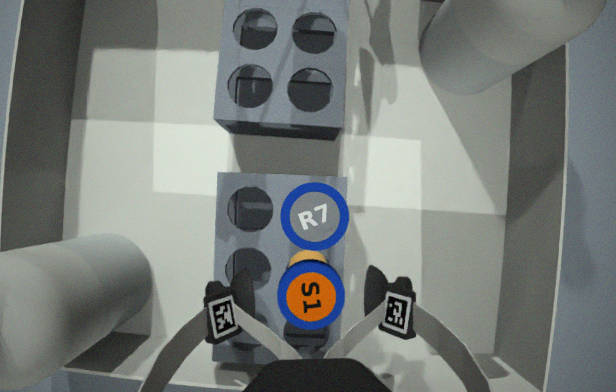

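>>> {"fn": "execute_actions", "kwargs": {"actions": [{"r1":{"joints":{"gripper_m":0.02}}}], "cameras": []}}

>>> {"fn": "execute_actions", "kwargs": {"actions": [{"r1":{"joints":{"lift_m":1.2}}}], "cameras": []}}

>>> {"fn": "execute_actions", "kwargs": {"actions": [{"r1":{"base":{"translate_m":-0.12},"joints":{"arm_m":0.537}}}], "cameras": []}}

>>> {"fn": "execute_actions", "kwargs": {"actions": [{"r1":{"base":{"strafe_m":-1.236}}}], "cameras": []}}

>>> {"fn": "execute_actions", "kwargs": {"actions": [{"r1":{"joints":{"lift_m":1.0}}}], "cameras": ["r1_wrist_camera"]}}

Scene clock: 133.07 s.
r1.base_odometry: x=-1.281 y=+0.112 heading=+2.399 (m, m, rad; r1's odometry frame)
r1.turned_by_wheels: +0.000 (rad since the last result)
r1.turned_by_imu: +0.001 (rad since the last result)
r1.base_tilt: forward=-0.2 right=-0.2 (deg)
r1.lidar_m: 0.33 0.36 0.52 4.20 2.19 1.67 1.63 1.72 2.49 1.13 0.47 0.36
r1.base_status: not commanded
r1.joint_positions: lift_m=+0.965 arm_m=+0.526 wrist_yaw_rad=+0.000 wrist_pitch_rad=+1.570 wrist_roll_rad=+1.569 gripper_m=+0.020
r1.joint_status: all done
r1.motor_effort: lift_m=+18(18) arm_m=+7(7) wrist_yaw_rad=+0(2) wrist_pitch_rad=+0(1) wrist_roll_rad=+1(1) gripper_m=-8(4) wheel_0=+0(0) wheel_1=+1(1) wheel_2=-1(1) (%)
r1.hand_pose: x=+0.6969 y=-0.0874 z=+0.8549 quat_wxyz=(+0.501, +0.500, +0.500, -0.499) (m; r1's base frame)
r1.wrist_depth_mm: 281 310 312 285 314 218 - / 285 312 307 255 317 300 266 / 291 312 310 314 315 319 264 / 298 310 307 193 314 317 263 / 221 312 309 219 314 315 257 / 183 290 210 190 192 317 265 / 185 255 252 157 289 273 259
r2.base_odometry: x=+0.000 y=+0.000 heading=-2.400 (m, m, rad; r2's odometry frame)
r2.turned_by_wheels: +0.000 (rad since the last result)
r2.turned_by_imu: +0.000 (rad since the last result)
r2.base_tilt: forward=+0.1 right=-0.6 (deg)
r2.lidar_m: 0.92 1.13 2.68 1.82 1.22 1.10 1.13 1.43 3.08 3.44 3.92 1.37
r2.base_status: not commanded
r2.joint_positions: lift_m=+0.400 arm_m=-0.002 wrist_yaw_rad=+0.001 wrist_pitch_rad=+0.004 wrist_roll_rad=+0.012 gripper_m=+0.057
r2.joint_status: not commanded
r2.motor_effort: lift_m=+22(22) arm_m=+0(0) wrist_yaw_rad=-1(2) wrist_pitch_rad=-8(7) wrist_roll_rad=-1(1) gripper_m=-3(6) wheel_0=+1(1) wheel_1=+1(0) wheel_2=+0(0) (%)
r2.hand_pose: x=+0.4571 y=-0.0873 z=+0.5768 quat_wxyz=(+1.000, +0.006, +0.002, +0.000) (m; r2's base frame)
r2.wrist_depth_mm: - - - - - - - / - - - - - - - / 1160 976 842 750 904 - - / 1756 - - - - - - / 1756 - - - 1308 - - / 1661 1808 200 1708 199 - - / 1182 1008 1281 - 1366 1281 1397
pictures: none
No camera images: the call's "cameras" was empty. Leave "cameras" out to get every camera's image.

Scene clock: 135.13 s.
r1.base_odometry: x=-1.281 y=+0.112 heading=+2.399 (m, m, rad; r1's odometry frame)
r1.turned_by_wheels: +0.000 (rad since the last result)
r1.turned_by_imu: +0.001 (rad since the last result)
r1.base_tilt: forward=-0.1 right=-0.1 (deg)
r1.lidar_m: 0.32 0.36 0.53 4.21 2.21 1.67 1.62 1.75 2.50 1.13 0.47 0.34
r1.base_status: not commanded
r1.joint_positions: lift_m=+1.199 arm_m=+0.526 wrist_yaw_rad=+0.000 wrist_pitch_rad=+1.570 wrist_roll_rad=+1.569 gripper_m=+0.020
r1.joint_status: all done
r1.motor_effort: lift_m=+23(25) arm_m=+7(7) wrist_yaw_rad=-1(1) wrist_pitch_rad=+0(1) wrist_roll_rad=+1(1) gripper_m=-7(8) wheel_0=+0(0) wheel_1=+1(1) wheel_2=-1(1) (%)
r1.hand_pose: x=+0.6969 y=-0.0874 z=+1.0889 quat_wxyz=(+0.501, +0.500, +0.500, -0.499) (m; r1's base frame)
r1.wrist_depth_mm: 539 544 549 554 554 554 1336 / 539 549 554 517 415 559 1308 / 549 544 544 544 549 549 1336 / 539 539 549 539 549 554 1098 / 535 413 544 549 549 554 1098 / 544 544 210 190 192 554 1308 / 544 549 544 157 549 554 1336
r2.base_odometry: x=+0.000 y=+0.000 heading=-2.400 (m, m, rad; r2's odometry frame)
r2.turned_by_wheels: +0.000 (rad since the last result)
r2.turned_by_imu: +0.000 (rad since the last result)
r2.base_tilt: forward=+0.3 right=-0.6 (deg)
r2.lidar_m: 0.91 1.15 2.64 1.81 1.22 1.10 1.13 1.44 3.07 3.46 3.95 1.38
r2.base_status: not commanded
r2.joint_positions: lift_m=+0.400 arm_m=-0.002 wrist_yaw_rad=+0.001 wrist_pitch_rad=+0.004 wrist_roll_rad=+0.012 gripper_m=+0.057
r2.joint_status: not commanded
r2.motor_effort: lift_m=+22(22) arm_m=+0(0) wrist_yaw_rad=-2(2) wrist_pitch_rad=-8(8) wrist_roll_rad=+2(2) gripper_m=-5(2) wheel_0=+1(1) wheel_1=+1(1) wheel_2=+0(0) (%)
r2.hand_pose: x=+0.4571 y=-0.0873 z=+0.5768 quat_wxyz=(+1.000, +0.006, +0.002, +0.000) (m; r2's base frame)
r2.wrist_depth_mm: - - - - - - - / - - - - - - - / 1182 960 831 750 904 - - / 1756 - - - - - - / 1756 - - - 1308 - - / 1661 1808 200 1708 198 - - / 1182 1008 1281 - 1366 1281 1397
pictures: none
No camera images: the call's "cameras" was empty. Leave "cameras" out to get every camera's image.

Scene clock: 136.80 s.
r1.base_odometry: x=-1.192 y=+0.031 heading=+2.399 (m, m, rad; r1's odometry frame)
r1.turned_by_wheels: +0.000 (rad since the last result)
r1.turned_by_imu: +0.001 (rad since the last result)
r1.base_tilt: forward=-0.1 right=-0.1 (deg)
r1.lidar_m: 0.44 0.47 0.69 4.21 2.03 1.53 1.50 1.60 2.31 1.49 0.63 0.47
r1.base_status: done
r1.joint_positions: lift_m=+1.199 arm_m=+0.536 wrist_yaw_rad=+0.000 wrist_pitch_rad=+1.570 wrist_roll_rad=+1.569 gripper_m=+0.020
r1.joint_status: all done
r1.motor_effort: lift_m=+23(23) arm_m=+7(6) wrist_yaw_rad=+0(0) wrist_pitch_rad=-1(0) wrist_roll_rad=+1(0) gripper_m=-10(6) wheel_0=+0(4) wheel_1=+0(7) wheel_2=-1(8) (%)
r1.hand_pose: x=+0.7069 y=-0.0874 z=+1.0889 quat_wxyz=(+0.501, +0.500, +0.500, -0.499) (m; r1's base frame)
r1.wrist_depth_mm: 544 549 549 559 559 1308 1336 / 539 539 484 407 549 1336 1308 / 539 539 525 544 554 1336 1336 / 544 544 539 554 549 1118 1138 / 402 484 521 544 549 1118 1138 / 549 549 210 190 192 1336 1336 / 539 539 549 157 549 1336 1336
r2.base_odometry: x=+0.000 y=+0.000 heading=-2.400 (m, m, rad; r2's odometry frame)
r2.turned_by_wheels: +0.000 (rad since the last result)
r2.turned_by_imu: +0.000 (rad since the last result)
r2.base_tilt: forward=+0.2 right=-0.5 (deg)
r2.lidar_m: 0.92 1.15 2.68 1.79 1.19 1.10 1.15 1.43 3.08 3.46 3.92 1.36
r2.base_status: not commanded
r2.joint_positions: lift_m=+0.400 arm_m=-0.002 wrist_yaw_rad=+0.001 wrist_pitch_rad=+0.004 wrist_roll_rad=+0.012 gripper_m=+0.057
r2.joint_status: not commanded
r2.motor_effort: lift_m=+22(23) arm_m=+0(1) wrist_yaw_rad=-2(2) wrist_pitch_rad=-8(8) wrist_roll_rad=+2(0) gripper_m=-4(5) wheel_0=+1(1) wheel_1=+1(1) wheel_2=+0(0) (%)
r2.hand_pose: x=+0.4571 y=-0.0873 z=+0.5768 quat_wxyz=(+1.000, +0.006, +0.002, +0.000) (m; r2's base frame)
r2.wrist_depth_mm: - - - - - - - / - - - - - - - / 1160 960 842 750 904 - - / 1808 - - - - - - / 1756 - - - 1281 - - / 1708 1756 200 1708 198 - - / 1182 1008 1281 - 1336 1281 1397
pictures: none
No camera images: the call's "cameras" was empty. Leave "cameras" out to get every camera's image.

Scene clock: 142.23 s.
r1.base_odometry: x=-0.356 y=+0.942 heading=+2.399 (m, m, rad; r1's odometry frame)
r1.turned_by_wheels: +0.000 (rad since the last result)
r1.turned_by_imu: +0.003 (rad since the last result)
r1.base_tilt: forward=-0.2 right=-0.2 (deg)
r1.lidar_m: 0.38 0.41 0.59 5.09 2.13 1.62 1.57 1.68 2.42 3.29 0.54 0.39
r1.base_status: done
r1.joint_positions: lift_m=+1.199 arm_m=+0.536 wrist_yaw_rad=+0.000 wrist_pitch_rad=+1.570 wrist_roll_rad=+1.569 gripper_m=+0.020
r1.joint_status: not commanded
r1.motor_effort: lift_m=+22(23) arm_m=+7(7) wrist_yaw_rad=+0(1) wrist_pitch_rad=-1(1) wrist_roll_rad=+2(2) gripper_m=-7(5) wheel_0=-2(7) wheel_1=+2(9) wheel_2=-1(1) (%)
r1.hand_pose: x=+0.7069 y=-0.0874 z=+1.0890 quat_wxyz=(+0.501, +0.500, +0.500, -0.499) (m; r1's base frame)
r1.wrist_depth_mm: 394 500 569 569 554 508 1336 / 402 500 559 569 574 525 1336 / 413 500 559 569 580 574 1336 / 415 496 564 574 569 549 1118 / 418 500 580 539 569 508 1098 / 421 500 210 189 192 508 1308 / 394 917 1281 158 750 1336 1336
r2.base_odometry: x=+0.000 y=+0.000 heading=-2.400 (m, m, rad; r2's odometry frame)
r2.turned_by_wheels: +0.000 (rad since the last result)
r2.turned_by_imu: -0.001 (rad since the last result)
r2.base_tilt: forward=+0.2 right=-0.7 (deg)
r2.lidar_m: 0.91 1.15 2.68 1.79 1.21 1.10 1.13 1.46 3.08 3.47 3.93 1.34
r2.base_status: not commanded
r2.joint_positions: lift_m=+0.400 arm_m=-0.002 wrist_yaw_rad=+0.001 wrist_pitch_rad=+0.004 wrist_roll_rad=+0.012 gripper_m=+0.057
r2.joint_status: not commanded
r2.motor_effort: lift_m=+22(22) arm_m=+0(1) wrist_yaw_rad=-2(2) wrist_pitch_rad=-9(9) wrist_roll_rad=-2(1) gripper_m=-3(4) wheel_0=+1(1) wheel_1=+1(1) wheel_2=+0(0) (%)
r2.hand_pose: x=+0.4571 y=-0.0873 z=+0.5768 quat_wxyz=(+1.000, +0.006, +0.002, +0.000) (m; r2's base frame)
r2.wrist_depth_mm: - - - - - - - / - - - - - - - / 1182 976 842 750 891 - - / 1808 - - - - - - / 1756 - - - 1308 - - / 1661 1756 200 1756 198 - - / 1182 1025 1281 - 1336 1281 1397
pictures: none
No camera images: the call's "cameras" was empty. Leave "cameras" out to get every camera's image.

Scene clock: 144.13 s.
r1.base_odometry: x=-0.356 y=+0.942 heading=+2.399 (m, m, rad; r1's odometry frame)
r1.turned_by_wheels: +0.000 (rad since the last result)
r1.turned_by_imu: +0.001 (rad since the last result)
r1.base_tilt: forward=-0.2 right=-0.1 (deg)
r1.lidar_m: 0.38 0.41 0.59 5.09 2.14 1.62 1.57 1.69 2.41 3.29 0.53 0.39
r1.base_status: not commanded
r1.joint_positions: lift_m=+1.000 arm_m=+0.536 wrist_yaw_rad=+0.000 wrist_pitch_rad=+1.570 wrist_roll_rad=+1.569 gripper_m=+0.020
r1.joint_status: all done
r1.motor_effort: lift_m=+18(21) arm_m=+7(7) wrist_yaw_rad=-1(2) wrist_pitch_rad=+0(0) wrist_roll_rad=+1(1) gripper_m=-8(9) wheel_0=-2(2) wheel_1=+2(2) wheel_2=-1(1) (%)
r1.hand_pose: x=+0.7069 y=-0.0874 z=+0.8899 quat_wxyz=(+0.501, +0.500, +0.500, -0.499) (m; r1's base frame)
r1.wrist_depth_mm: 304 382 368 359 370 375 310 / 319 342 368 366 370 373 324 / 322 345 368 351 370 370 329 / 306 399 366 368 368 389 315 / 303 366 366 342 373 377 310 / 301 314 210 190 193 312 312 / 303 303 300 157 307 307 307
r2.base_odometry: x=+0.000 y=+0.000 heading=-2.400 (m, m, rad; r2's odometry frame)
r2.turned_by_wheels: +0.000 (rad since the last result)
r2.turned_by_imu: +0.000 (rad since the last result)
r2.base_tilt: forward=+0.2 right=-0.6 (deg)
r2.lidar_m: 0.91 1.15 2.69 1.79 1.21 1.10 1.11 1.43 3.13 3.46 3.93 1.39
r2.base_status: not commanded
r2.joint_positions: lift_m=+0.400 arm_m=-0.002 wrist_yaw_rad=+0.001 wrist_pitch_rad=+0.004 wrist_roll_rad=+0.012 gripper_m=+0.057
r2.joint_status: not commanded
r2.motor_effort: lift_m=+23(22) arm_m=+0(0) wrist_yaw_rad=-3(2) wrist_pitch_rad=-8(8) wrist_roll_rad=+0(1) gripper_m=-4(2) wheel_0=+1(0) wheel_1=+1(1) wheel_2=+0(0) (%)
r2.hand_pose: x=+0.4571 y=-0.0873 z=+0.5768 quat_wxyz=(+1.000, +0.006, +0.002, +0.000) (m; r2's base frame)
r2.wrist_depth_mm: - - - - - - - / - - - - - - - / 1182 960 842 741 891 - - / 1756 - - - - - - / 1756 - - - 1336 - - / 1661 1756 200 1708 198 - - / 1182 1008 1308 - 1336 1281 1430
pictures: r1_wrist_camera
Images, in order (width x height): r1_wrist_camera 616x392.

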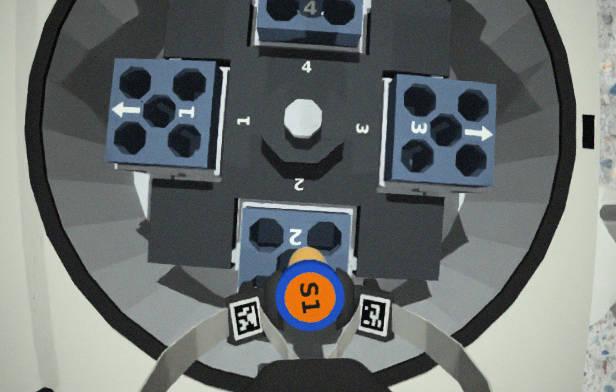

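>>> {"fn": "execute_actions", "kwargs": {"actions": [{"r1":{"base":{"strafe_m":0.009},"joints":{"arm_m":0.55}}}], "cameras": []}}

>>> {"fn": "execute_actions", "kwargs": {"actions": [{"r1":{"joints":{"lift_m":0.95},"pace":"slow"}}], "cameras": ["r1_wrist_camera"]}}

Scene clock: 149.57 s.
r1.base_odometry: x=-0.362 y=+0.935 heading=+2.399 (m, m, rad; r1's odometry frame)
r1.turned_by_wheels: +0.000 (rad since the last result)
r1.turned_by_imu: +0.002 (rad since the last result)
r1.base_tilt: forward=-0.2 right=-0.2 (deg)
r1.lidar_m: 0.38 0.42 0.60 5.11 2.14 1.62 1.56 1.68 2.45 3.29 0.53 0.40
r1.base_status: done
r1.joint_positions: lift_m=+1.000 arm_m=+0.547 wrist_yaw_rad=+0.000 wrist_pitch_rad=+1.570 wrist_roll_rad=+1.569 gripper_m=+0.020
r1.joint_status: all done
joint sent to its limit — the command would take r1.arm_m past its upper limit, so that joint was sent only as far as its limit.
r1.motor_effort: lift_m=+18(18) arm_m=+7(6) wrist_yaw_rad=+0(1) wrist_pitch_rad=+0(0) wrist_roll_rad=+1(1) gripper_m=-9(9) wheel_0=+1(6) wheel_1=+0(8) wheel_2=+0(2) (%)
r1.hand_pose: x=+0.7182 y=-0.0874 z=+0.8899 quat_wxyz=(+0.501, +0.500, +0.500, -0.499) (m; r1's base frame)
r1.wrist_depth_mm: 301 375 370 368 373 377 324 / 303 364 366 349 370 375 340 / 303 364 368 345 368 370 345 / 304 399 366 368 370 402 330 / 303 366 370 342 370 370 310 / 303 303 210 190 193 310 310 / 301 301 301 157 306 309 310
r2.base_odometry: x=+0.000 y=+0.000 heading=-2.400 (m, m, rad; r2's odometry frame)
r2.turned_by_wheels: +0.000 (rad since the last result)
r2.turned_by_imu: -0.001 (rad since the last result)
r2.base_tilt: forward=+0.1 right=-0.7 (deg)
r2.lidar_m: 0.88 1.14 2.67 1.79 1.21 1.11 1.15 1.45 3.09 3.47 3.93 1.36
r2.base_status: not commanded
r2.joint_positions: lift_m=+0.400 arm_m=-0.002 wrist_yaw_rad=+0.001 wrist_pitch_rad=+0.004 wrist_roll_rad=+0.012 gripper_m=+0.057
r2.joint_status: not commanded
r2.motor_effort: lift_m=+23(23) arm_m=+0(0) wrist_yaw_rad=-2(2) wrist_pitch_rad=-8(7) wrist_roll_rad=-1(0) gripper_m=+0(3) wheel_0=+0(1) wheel_1=+1(0) wheel_2=+0(0) (%)
r2.hand_pose: x=+0.4571 y=-0.0873 z=+0.5768 quat_wxyz=(+1.000, +0.006, +0.002, +0.000) (m; r2's base frame)
r2.wrist_depth_mm: - - - - - - - / - - - - - - - / 1182 960 842 759 891 - - / 1808 - - - - - - / 1756 - - - 1308 - - / 1661 1756 200 1708 198 - - / 1182 1008 1281 - 1336 1281 1397
pictures: none
No camera images: the call's "cameras" was empty. Leave "cameras" out to get every camera's image.

Scene clock: 150.87 s.
r1.base_odometry: x=-0.362 y=+0.935 heading=+2.399 (m, m, rad; r1's odometry frame)
r1.turned_by_wheels: +0.000 (rad since the last result)
r1.turned_by_imu: +0.000 (rad since the last result)
r1.base_tilt: forward=-0.2 right=-0.2 (deg)
r1.lidar_m: 0.38 0.40 0.59 5.08 2.14 1.61 1.57 1.68 2.43 3.29 0.55 0.39
r1.base_status: not commanded
r1.joint_positions: lift_m=+0.950 arm_m=+0.547 wrist_yaw_rad=+0.000 wrist_pitch_rad=+1.570 wrist_roll_rad=+1.569 gripper_m=+0.020
r1.joint_status: all done
r1.motor_effort: lift_m=+18(19) arm_m=+7(7) wrist_yaw_rad=-2(1) wrist_pitch_rad=-1(1) wrist_roll_rad=+3(0) gripper_m=-7(4) wheel_0=+0(0) wheel_1=+0(0) wheel_2=+0(0) (%)
r1.hand_pose: x=+0.7182 y=-0.0874 z=+0.8399 quat_wxyz=(+0.501, +0.500, +0.500, -0.499) (m; r1's base frame)
r1.wrist_depth_mm: 294 296 319 322 322 347 324 / 301 289 317 297 320 301 324 / 303 312 319 317 320 293 325 / 286 343 315 317 319 340 320 / 255 317 315 290 320 320 290 / 253 290 211 190 192 307 258 / 254 253 273 157 286 254 259
r2.base_odometry: x=+0.000 y=+0.000 heading=-2.400 (m, m, rad; r2's odometry frame)
r2.turned_by_wheels: +0.000 (rad since the last result)
r2.turned_by_imu: +0.000 (rad since the last result)
r2.base_tilt: forward=+0.2 right=-0.7 (deg)
r2.lidar_m: 0.91 1.16 2.70 1.82 1.21 1.10 1.14 1.45 3.09 3.47 3.96 1.38
r2.base_status: not commanded
r2.joint_positions: lift_m=+0.400 arm_m=-0.002 wrist_yaw_rad=+0.001 wrist_pitch_rad=+0.004 wrist_roll_rad=+0.012 gripper_m=+0.057
r2.joint_status: not commanded
r2.motor_effort: lift_m=+22(23) arm_m=+0(0) wrist_yaw_rad=-4(3) wrist_pitch_rad=-9(9) wrist_roll_rad=+0(1) gripper_m=-1(3) wheel_0=+1(1) wheel_1=+1(1) wheel_2=+0(0) (%)
r2.hand_pose: x=+0.4571 y=-0.0873 z=+0.5768 quat_wxyz=(+1.000, +0.006, +0.002, +0.000) (m; r2's base frame)
r2.wrist_depth_mm: - - - - - - - / - - - - - - - / 1160 946 854 741 891 - - / 1756 - - - - - - / 1756 - - - 1281 - - / 1708 1756 200 1708 198 - - / 1205 991 1281 - 1336 1281 1397
pictures: r1_wrist_camera
Images, in order (width x height): r1_wrist_camera 616x392.

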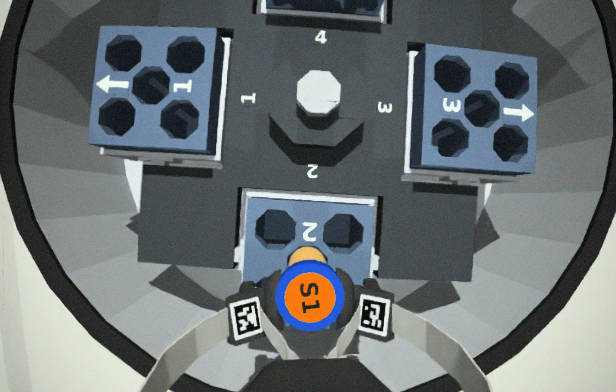

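>>> {"fn": "execute_actions", "kwargs": {"actions": [{"r1":{"joints":{"lift_m":0.9},"pace":"slow"}}], "cameras": []}}

>>> {"fn": "execute_actions", "kwargs": {"actions": [{"r1":{"joints":{"gripper_m":0.05}}}], "cameras": []}}

>>> {"fn": "execute_actions", "kwargs": {"actions": [{"r1":{"joints":{"lift_m":1.15}}}], "cameras": ["r1_wrist_camera"]}}

Scene clock: 155.77 s.
r1.base_odometry: x=-0.362 y=+0.935 heading=+2.399 (m, m, rad; r1's odometry frame)
r1.turned_by_wheels: +0.000 (rad since the last result)
r1.turned_by_imu: +0.001 (rad since the last result)
r1.base_tilt: forward=-0.2 right=-0.1 (deg)
r1.lidar_m: 0.38 0.41 0.61 5.09 2.11 1.62 1.58 1.68 2.41 3.30 0.53 0.38
r1.base_status: not commanded
r1.joint_positions: lift_m=+0.900 arm_m=+0.547 wrist_yaw_rad=+0.000 wrist_pitch_rad=+1.570 wrist_roll_rad=+1.569 gripper_m=+0.020
r1.joint_status: all done
r1.motor_effort: lift_m=+18(18) arm_m=+7(7) wrist_yaw_rad=-3(1) wrist_pitch_rad=-1(1) wrist_roll_rad=+1(1) gripper_m=-7(7) wheel_0=+1(1) wheel_1=+0(0) wheel_2=+0(0) (%)
r1.hand_pose: x=+0.7182 y=-0.0874 z=+0.7899 quat_wxyz=(+0.501, +0.500, +0.500, -0.499) (m; r1's base frame)
r1.wrist_depth_mm: 266 247 267 250 268 246 251 / 249 246 268 247 270 247 245 / 271 263 268 268 271 244 255 / 287 266 267 270 270 272 317 / 255 265 267 241 270 270 290 / 220 290 211 190 193 294 250 / 200 224 267 157 274 231 -
r2.base_odometry: x=+0.000 y=+0.000 heading=-2.400 (m, m, rad; r2's odometry frame)
r2.turned_by_wheels: +0.000 (rad since the last result)
r2.turned_by_imu: +0.000 (rad since the last result)
r2.base_tilt: forward=+0.2 right=-0.5 (deg)
r2.lidar_m: 0.88 1.17 2.70 1.79 1.22 1.10 1.11 1.47 3.10 3.46 3.92 1.34
r2.base_status: not commanded
r2.joint_positions: lift_m=+0.400 arm_m=-0.002 wrist_yaw_rad=+0.001 wrist_pitch_rad=+0.004 wrist_roll_rad=+0.012 gripper_m=+0.057
r2.joint_status: not commanded
r2.motor_effort: lift_m=+22(22) arm_m=+0(0) wrist_yaw_rad=-2(2) wrist_pitch_rad=-9(8) wrist_roll_rad=-2(1) gripper_m=-2(5) wheel_0=+1(1) wheel_1=+1(1) wheel_2=+0(0) (%)
r2.hand_pose: x=+0.4571 y=-0.0873 z=+0.5768 quat_wxyz=(+1.000, +0.006, +0.002, +0.000) (m; r2's base frame)
r2.wrist_depth_mm: - - - - - - - / - - - - - - - / 1160 960 842 750 891 - - / 1756 - - - - - - / 1808 - - - 1308 - - / 1661 1756 200 1708 198 - - / 1182 991 1308 - 1336 1281 1397
pictures: none
No camera images: the call's "cameras" was empty. Leave "cameras" out to get every camera's image.

Scene clock: 156.83 s.
r1.base_odometry: x=-0.362 y=+0.935 heading=+2.399 (m, m, rad; r1's odometry frame)
r1.turned_by_wheels: +0.000 (rad since the last result)
r1.turned_by_imu: +0.000 (rad since the last result)
r1.base_tilt: forward=-0.2 right=-0.1 (deg)
r1.lidar_m: 0.37 0.41 0.58 5.10 2.13 1.62 1.57 1.69 2.41 3.30 0.54 0.39
r1.base_status: not commanded
r1.joint_positions: lift_m=+0.900 arm_m=+0.547 wrist_yaw_rad=+0.000 wrist_pitch_rad=+1.570 wrist_roll_rad=+1.569 gripper_m=+0.050
r1.joint_status: all done
r1.motor_effort: lift_m=+18(18) arm_m=+7(7) wrist_yaw_rad=-1(2) wrist_pitch_rad=-1(2) wrist_roll_rad=+1(2) gripper_m=+2(8) wheel_0=+0(0) wheel_1=+0(0) wheel_2=+0(0) (%)
r1.hand_pose: x=+0.7182 y=-0.0874 z=+0.7899 quat_wxyz=(+0.501, +0.500, +0.500, -0.499) (m; r1's base frame)
r1.wrist_depth_mm: 265 251 270 251 271 253 258 / 262 254 268 251 272 249 248 / 282 268 270 270 273 245 254 / 285 268 270 271 271 273 315 / 254 268 268 242 272 271 290 / 220 289 211 214 196 285 249 / 201 228 267 147 281 235 -
r2.base_odometry: x=+0.000 y=+0.000 heading=-2.400 (m, m, rad; r2's odometry frame)
r2.turned_by_wheels: +0.000 (rad since the last result)
r2.turned_by_imu: +0.000 (rad since the last result)
r2.base_tilt: forward=+0.3 right=-0.4 (deg)
r2.lidar_m: 0.91 1.16 2.64 1.81 1.19 1.09 1.13 1.43 3.08 3.48 3.93 1.35
r2.base_status: not commanded
r2.joint_positions: lift_m=+0.400 arm_m=-0.002 wrist_yaw_rad=+0.001 wrist_pitch_rad=+0.004 wrist_roll_rad=+0.012 gripper_m=+0.057
r2.joint_status: not commanded
r2.motor_effort: lift_m=+22(23) arm_m=+0(0) wrist_yaw_rad=-2(3) wrist_pitch_rad=-8(8) wrist_roll_rad=+0(1) gripper_m=-1(0) wheel_0=+1(1) wheel_1=+1(0) wheel_2=+0(0) (%)
r2.hand_pose: x=+0.4571 y=-0.0873 z=+0.5768 quat_wxyz=(+1.000, +0.006, +0.002, +0.000) (m; r2's base frame)
r2.wrist_depth_mm: - - - - - - - / - - - - - - - / 1182 976 842 759 904 - - / 1756 - - - - - - / 1756 - - - 1308 - - / 1708 1756 199 1661 198 - - / 1182 1008 1281 - 1366 1308 1430
pictures: none
No camera images: the call's "cameras" was empty. Leave "cameras" out to get every camera's image.

Scene clock: 158.93 s.
r1.base_odometry: x=-0.362 y=+0.935 heading=+2.399 (m, m, rad; r1's odometry frame)
r1.turned_by_wheels: +0.000 (rad since the last result)
r1.turned_by_imu: +0.001 (rad since the last result)
r1.base_tilt: forward=-0.2 right=-0.2 (deg)
r1.lidar_m: 0.37 0.40 0.60 5.11 2.15 1.61 1.57 1.67 2.45 3.30 0.52 0.40
r1.base_status: not commanded
r1.joint_positions: lift_m=+1.150 arm_m=+0.547 wrist_yaw_rad=+0.000 wrist_pitch_rad=+1.570 wrist_roll_rad=+1.569 gripper_m=+0.050
r1.joint_status: all done
r1.motor_effort: lift_m=+23(23) arm_m=+7(7) wrist_yaw_rad=-2(1) wrist_pitch_rad=-1(2) wrist_roll_rad=+1(1) gripper_m=-5(2) wheel_0=+1(1) wheel_1=+0(0) wheel_2=+0(0) (%)
r1.hand_pose: x=+0.7182 y=-0.0874 z=+1.0395 quat_wxyz=(+0.501, +0.500, +0.500, -0.499) (m; r1's base frame)
r1.wrist_depth_mm: 379 452 521 504 539 459 1308 / 389 449 521 521 530 488 1281 / 397 455 500 500 517 496 1281 / 399 452 517 517 517 488 1060 / 404 452 559 492 539 462 1078 / 407 445 211 484 195 455 1078 / 379 668 699 146 455 462 1281
r2.base_odometry: x=+0.000 y=+0.000 heading=-2.400 (m, m, rad; r2's odometry frame)
r2.turned_by_wheels: +0.000 (rad since the last result)
r2.turned_by_imu: +0.000 (rad since the last result)
r2.base_tilt: forward=+0.2 right=-0.5 (deg)
r2.lidar_m: 0.92 1.15 2.72 1.81 1.20 1.11 1.13 1.45 3.08 3.47 3.92 1.35
r2.base_status: not commanded
r2.joint_positions: lift_m=+0.400 arm_m=-0.002 wrist_yaw_rad=+0.001 wrist_pitch_rad=+0.004 wrist_roll_rad=+0.012 gripper_m=+0.057
r2.joint_status: not commanded
r2.motor_effort: lift_m=+22(22) arm_m=+0(1) wrist_yaw_rad=-2(3) wrist_pitch_rad=-8(8) wrist_roll_rad=+0(0) gripper_m=+0(2) wheel_0=+1(1) wheel_1=+1(1) wheel_2=+0(0) (%)
r2.hand_pose: x=+0.4571 y=-0.0873 z=+0.5768 quat_wxyz=(+1.000, +0.006, +0.002, +0.000) (m; r2's base frame)
r2.wrist_depth_mm: - - - - - - - / - - - - - - - / 1160 960 842 741 904 - - / 1808 - - - - - - / 1756 - - - 1308 - - / 1708 1756 200 1661 198 - - / 1182 1008 1255 - 1336 1281 1397
pictures: r1_wrist_camera
Images, in order (width x height): r1_wrist_camera 616x392.

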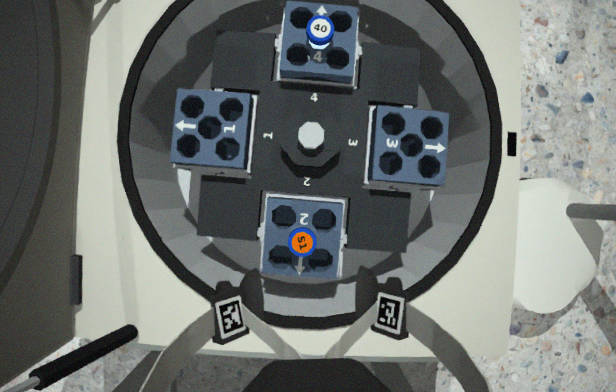

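>>> {"fn": "execute_actions", "kwargs": {"actions": [{"r1":{"base":{"strafe_m":-0.25},"joints":{"arm_m":0.533,"lift_m":1.0}}}], "cameras": ["r1_wrist_camera"]}}

Scene clock: 167.80 s.
r1.base_odometry: x=-0.193 y=+1.120 heading=+2.399 (m, m, rad; r1's odometry frame)
r1.turned_by_wheels: +0.000 (rad since the last result)
r1.turned_by_imu: +0.002 (rad since the last result)
r1.base_tilt: forward=-0.2 right=-0.4 (deg)
r1.lidar_m: 0.36 0.40 0.58 1.98 2.14 1.63 1.58 1.70 2.46 3.05 3.24 0.39
r1.base_status: done
r1.joint_positions: lift_m=+1.000 arm_m=+0.534 wrist_yaw_rad=+0.000 wrist_pitch_rad=+1.570 wrist_roll_rad=+1.569 gripper_m=+0.050
r1.joint_status: all done
r1.motor_effort: lift_m=+18(21) arm_m=-7(6) wrist_yaw_rad=+0(1) wrist_pitch_rad=+0(1) wrist_roll_rad=+0(2) gripper_m=-1(2) wheel_0=-2(10) wheel_1=+2(8) wheel_2=-1(1) (%)
r1.hand_pose: x=+0.7054 y=-0.0874 z=+0.8899 quat_wxyz=(+0.501, +0.500, +0.500, -0.499) (m; r1's base frame)
r1.wrist_depth_mm: 1098 1098 1098 1118 1138 1160 1138 / 301 304 306 306 307 569 1118 / 303 304 306 324 307 309 310 / 303 304 488 427 484 310 310 / 300 375 366 340 370 370 310 / 303 368 211 368 196 387 309 / 310 338 357 146 351 351 320
r2.base_odometry: x=+0.000 y=+0.000 heading=-2.400 (m, m, rad; r2's odometry frame)
r2.turned_by_wheels: +0.000 (rad since the last result)
r2.turned_by_imu: -0.001 (rad since the last result)
r2.base_tilt: forward=+0.2 right=-0.7 (deg)
r2.lidar_m: 0.92 1.16 2.69 1.82 1.21 1.11 1.13 1.46 3.10 3.47 3.93 1.37
r2.base_status: not commanded
r2.joint_positions: lift_m=+0.400 arm_m=-0.002 wrist_yaw_rad=+0.001 wrist_pitch_rad=+0.004 wrist_roll_rad=+0.012 gripper_m=+0.057
r2.joint_status: not commanded
r2.motor_effort: lift_m=+23(22) arm_m=+0(0) wrist_yaw_rad=-3(1) wrist_pitch_rad=-9(8) wrist_roll_rad=+1(1) gripper_m=-3(4) wheel_0=+1(1) wheel_1=+1(1) wheel_2=+0(0) (%)
r2.hand_pose: x=+0.4571 y=-0.0873 z=+0.5768 quat_wxyz=(+1.000, +0.006, +0.002, +0.000) (m; r2's base frame)
r2.wrist_depth_mm: - - - - - - - / - - - - - - - / 1160 946 842 759 904 - - / 1756 - - - - - - / 1708 - - - 1308 - - / 1708 1756 200 1708 199 - - / 1205 1008 1281 - 1336 1281 1397
pictures: r1_wrist_camera
Images, in order (width x height): r1_wrist_camera 616x392.

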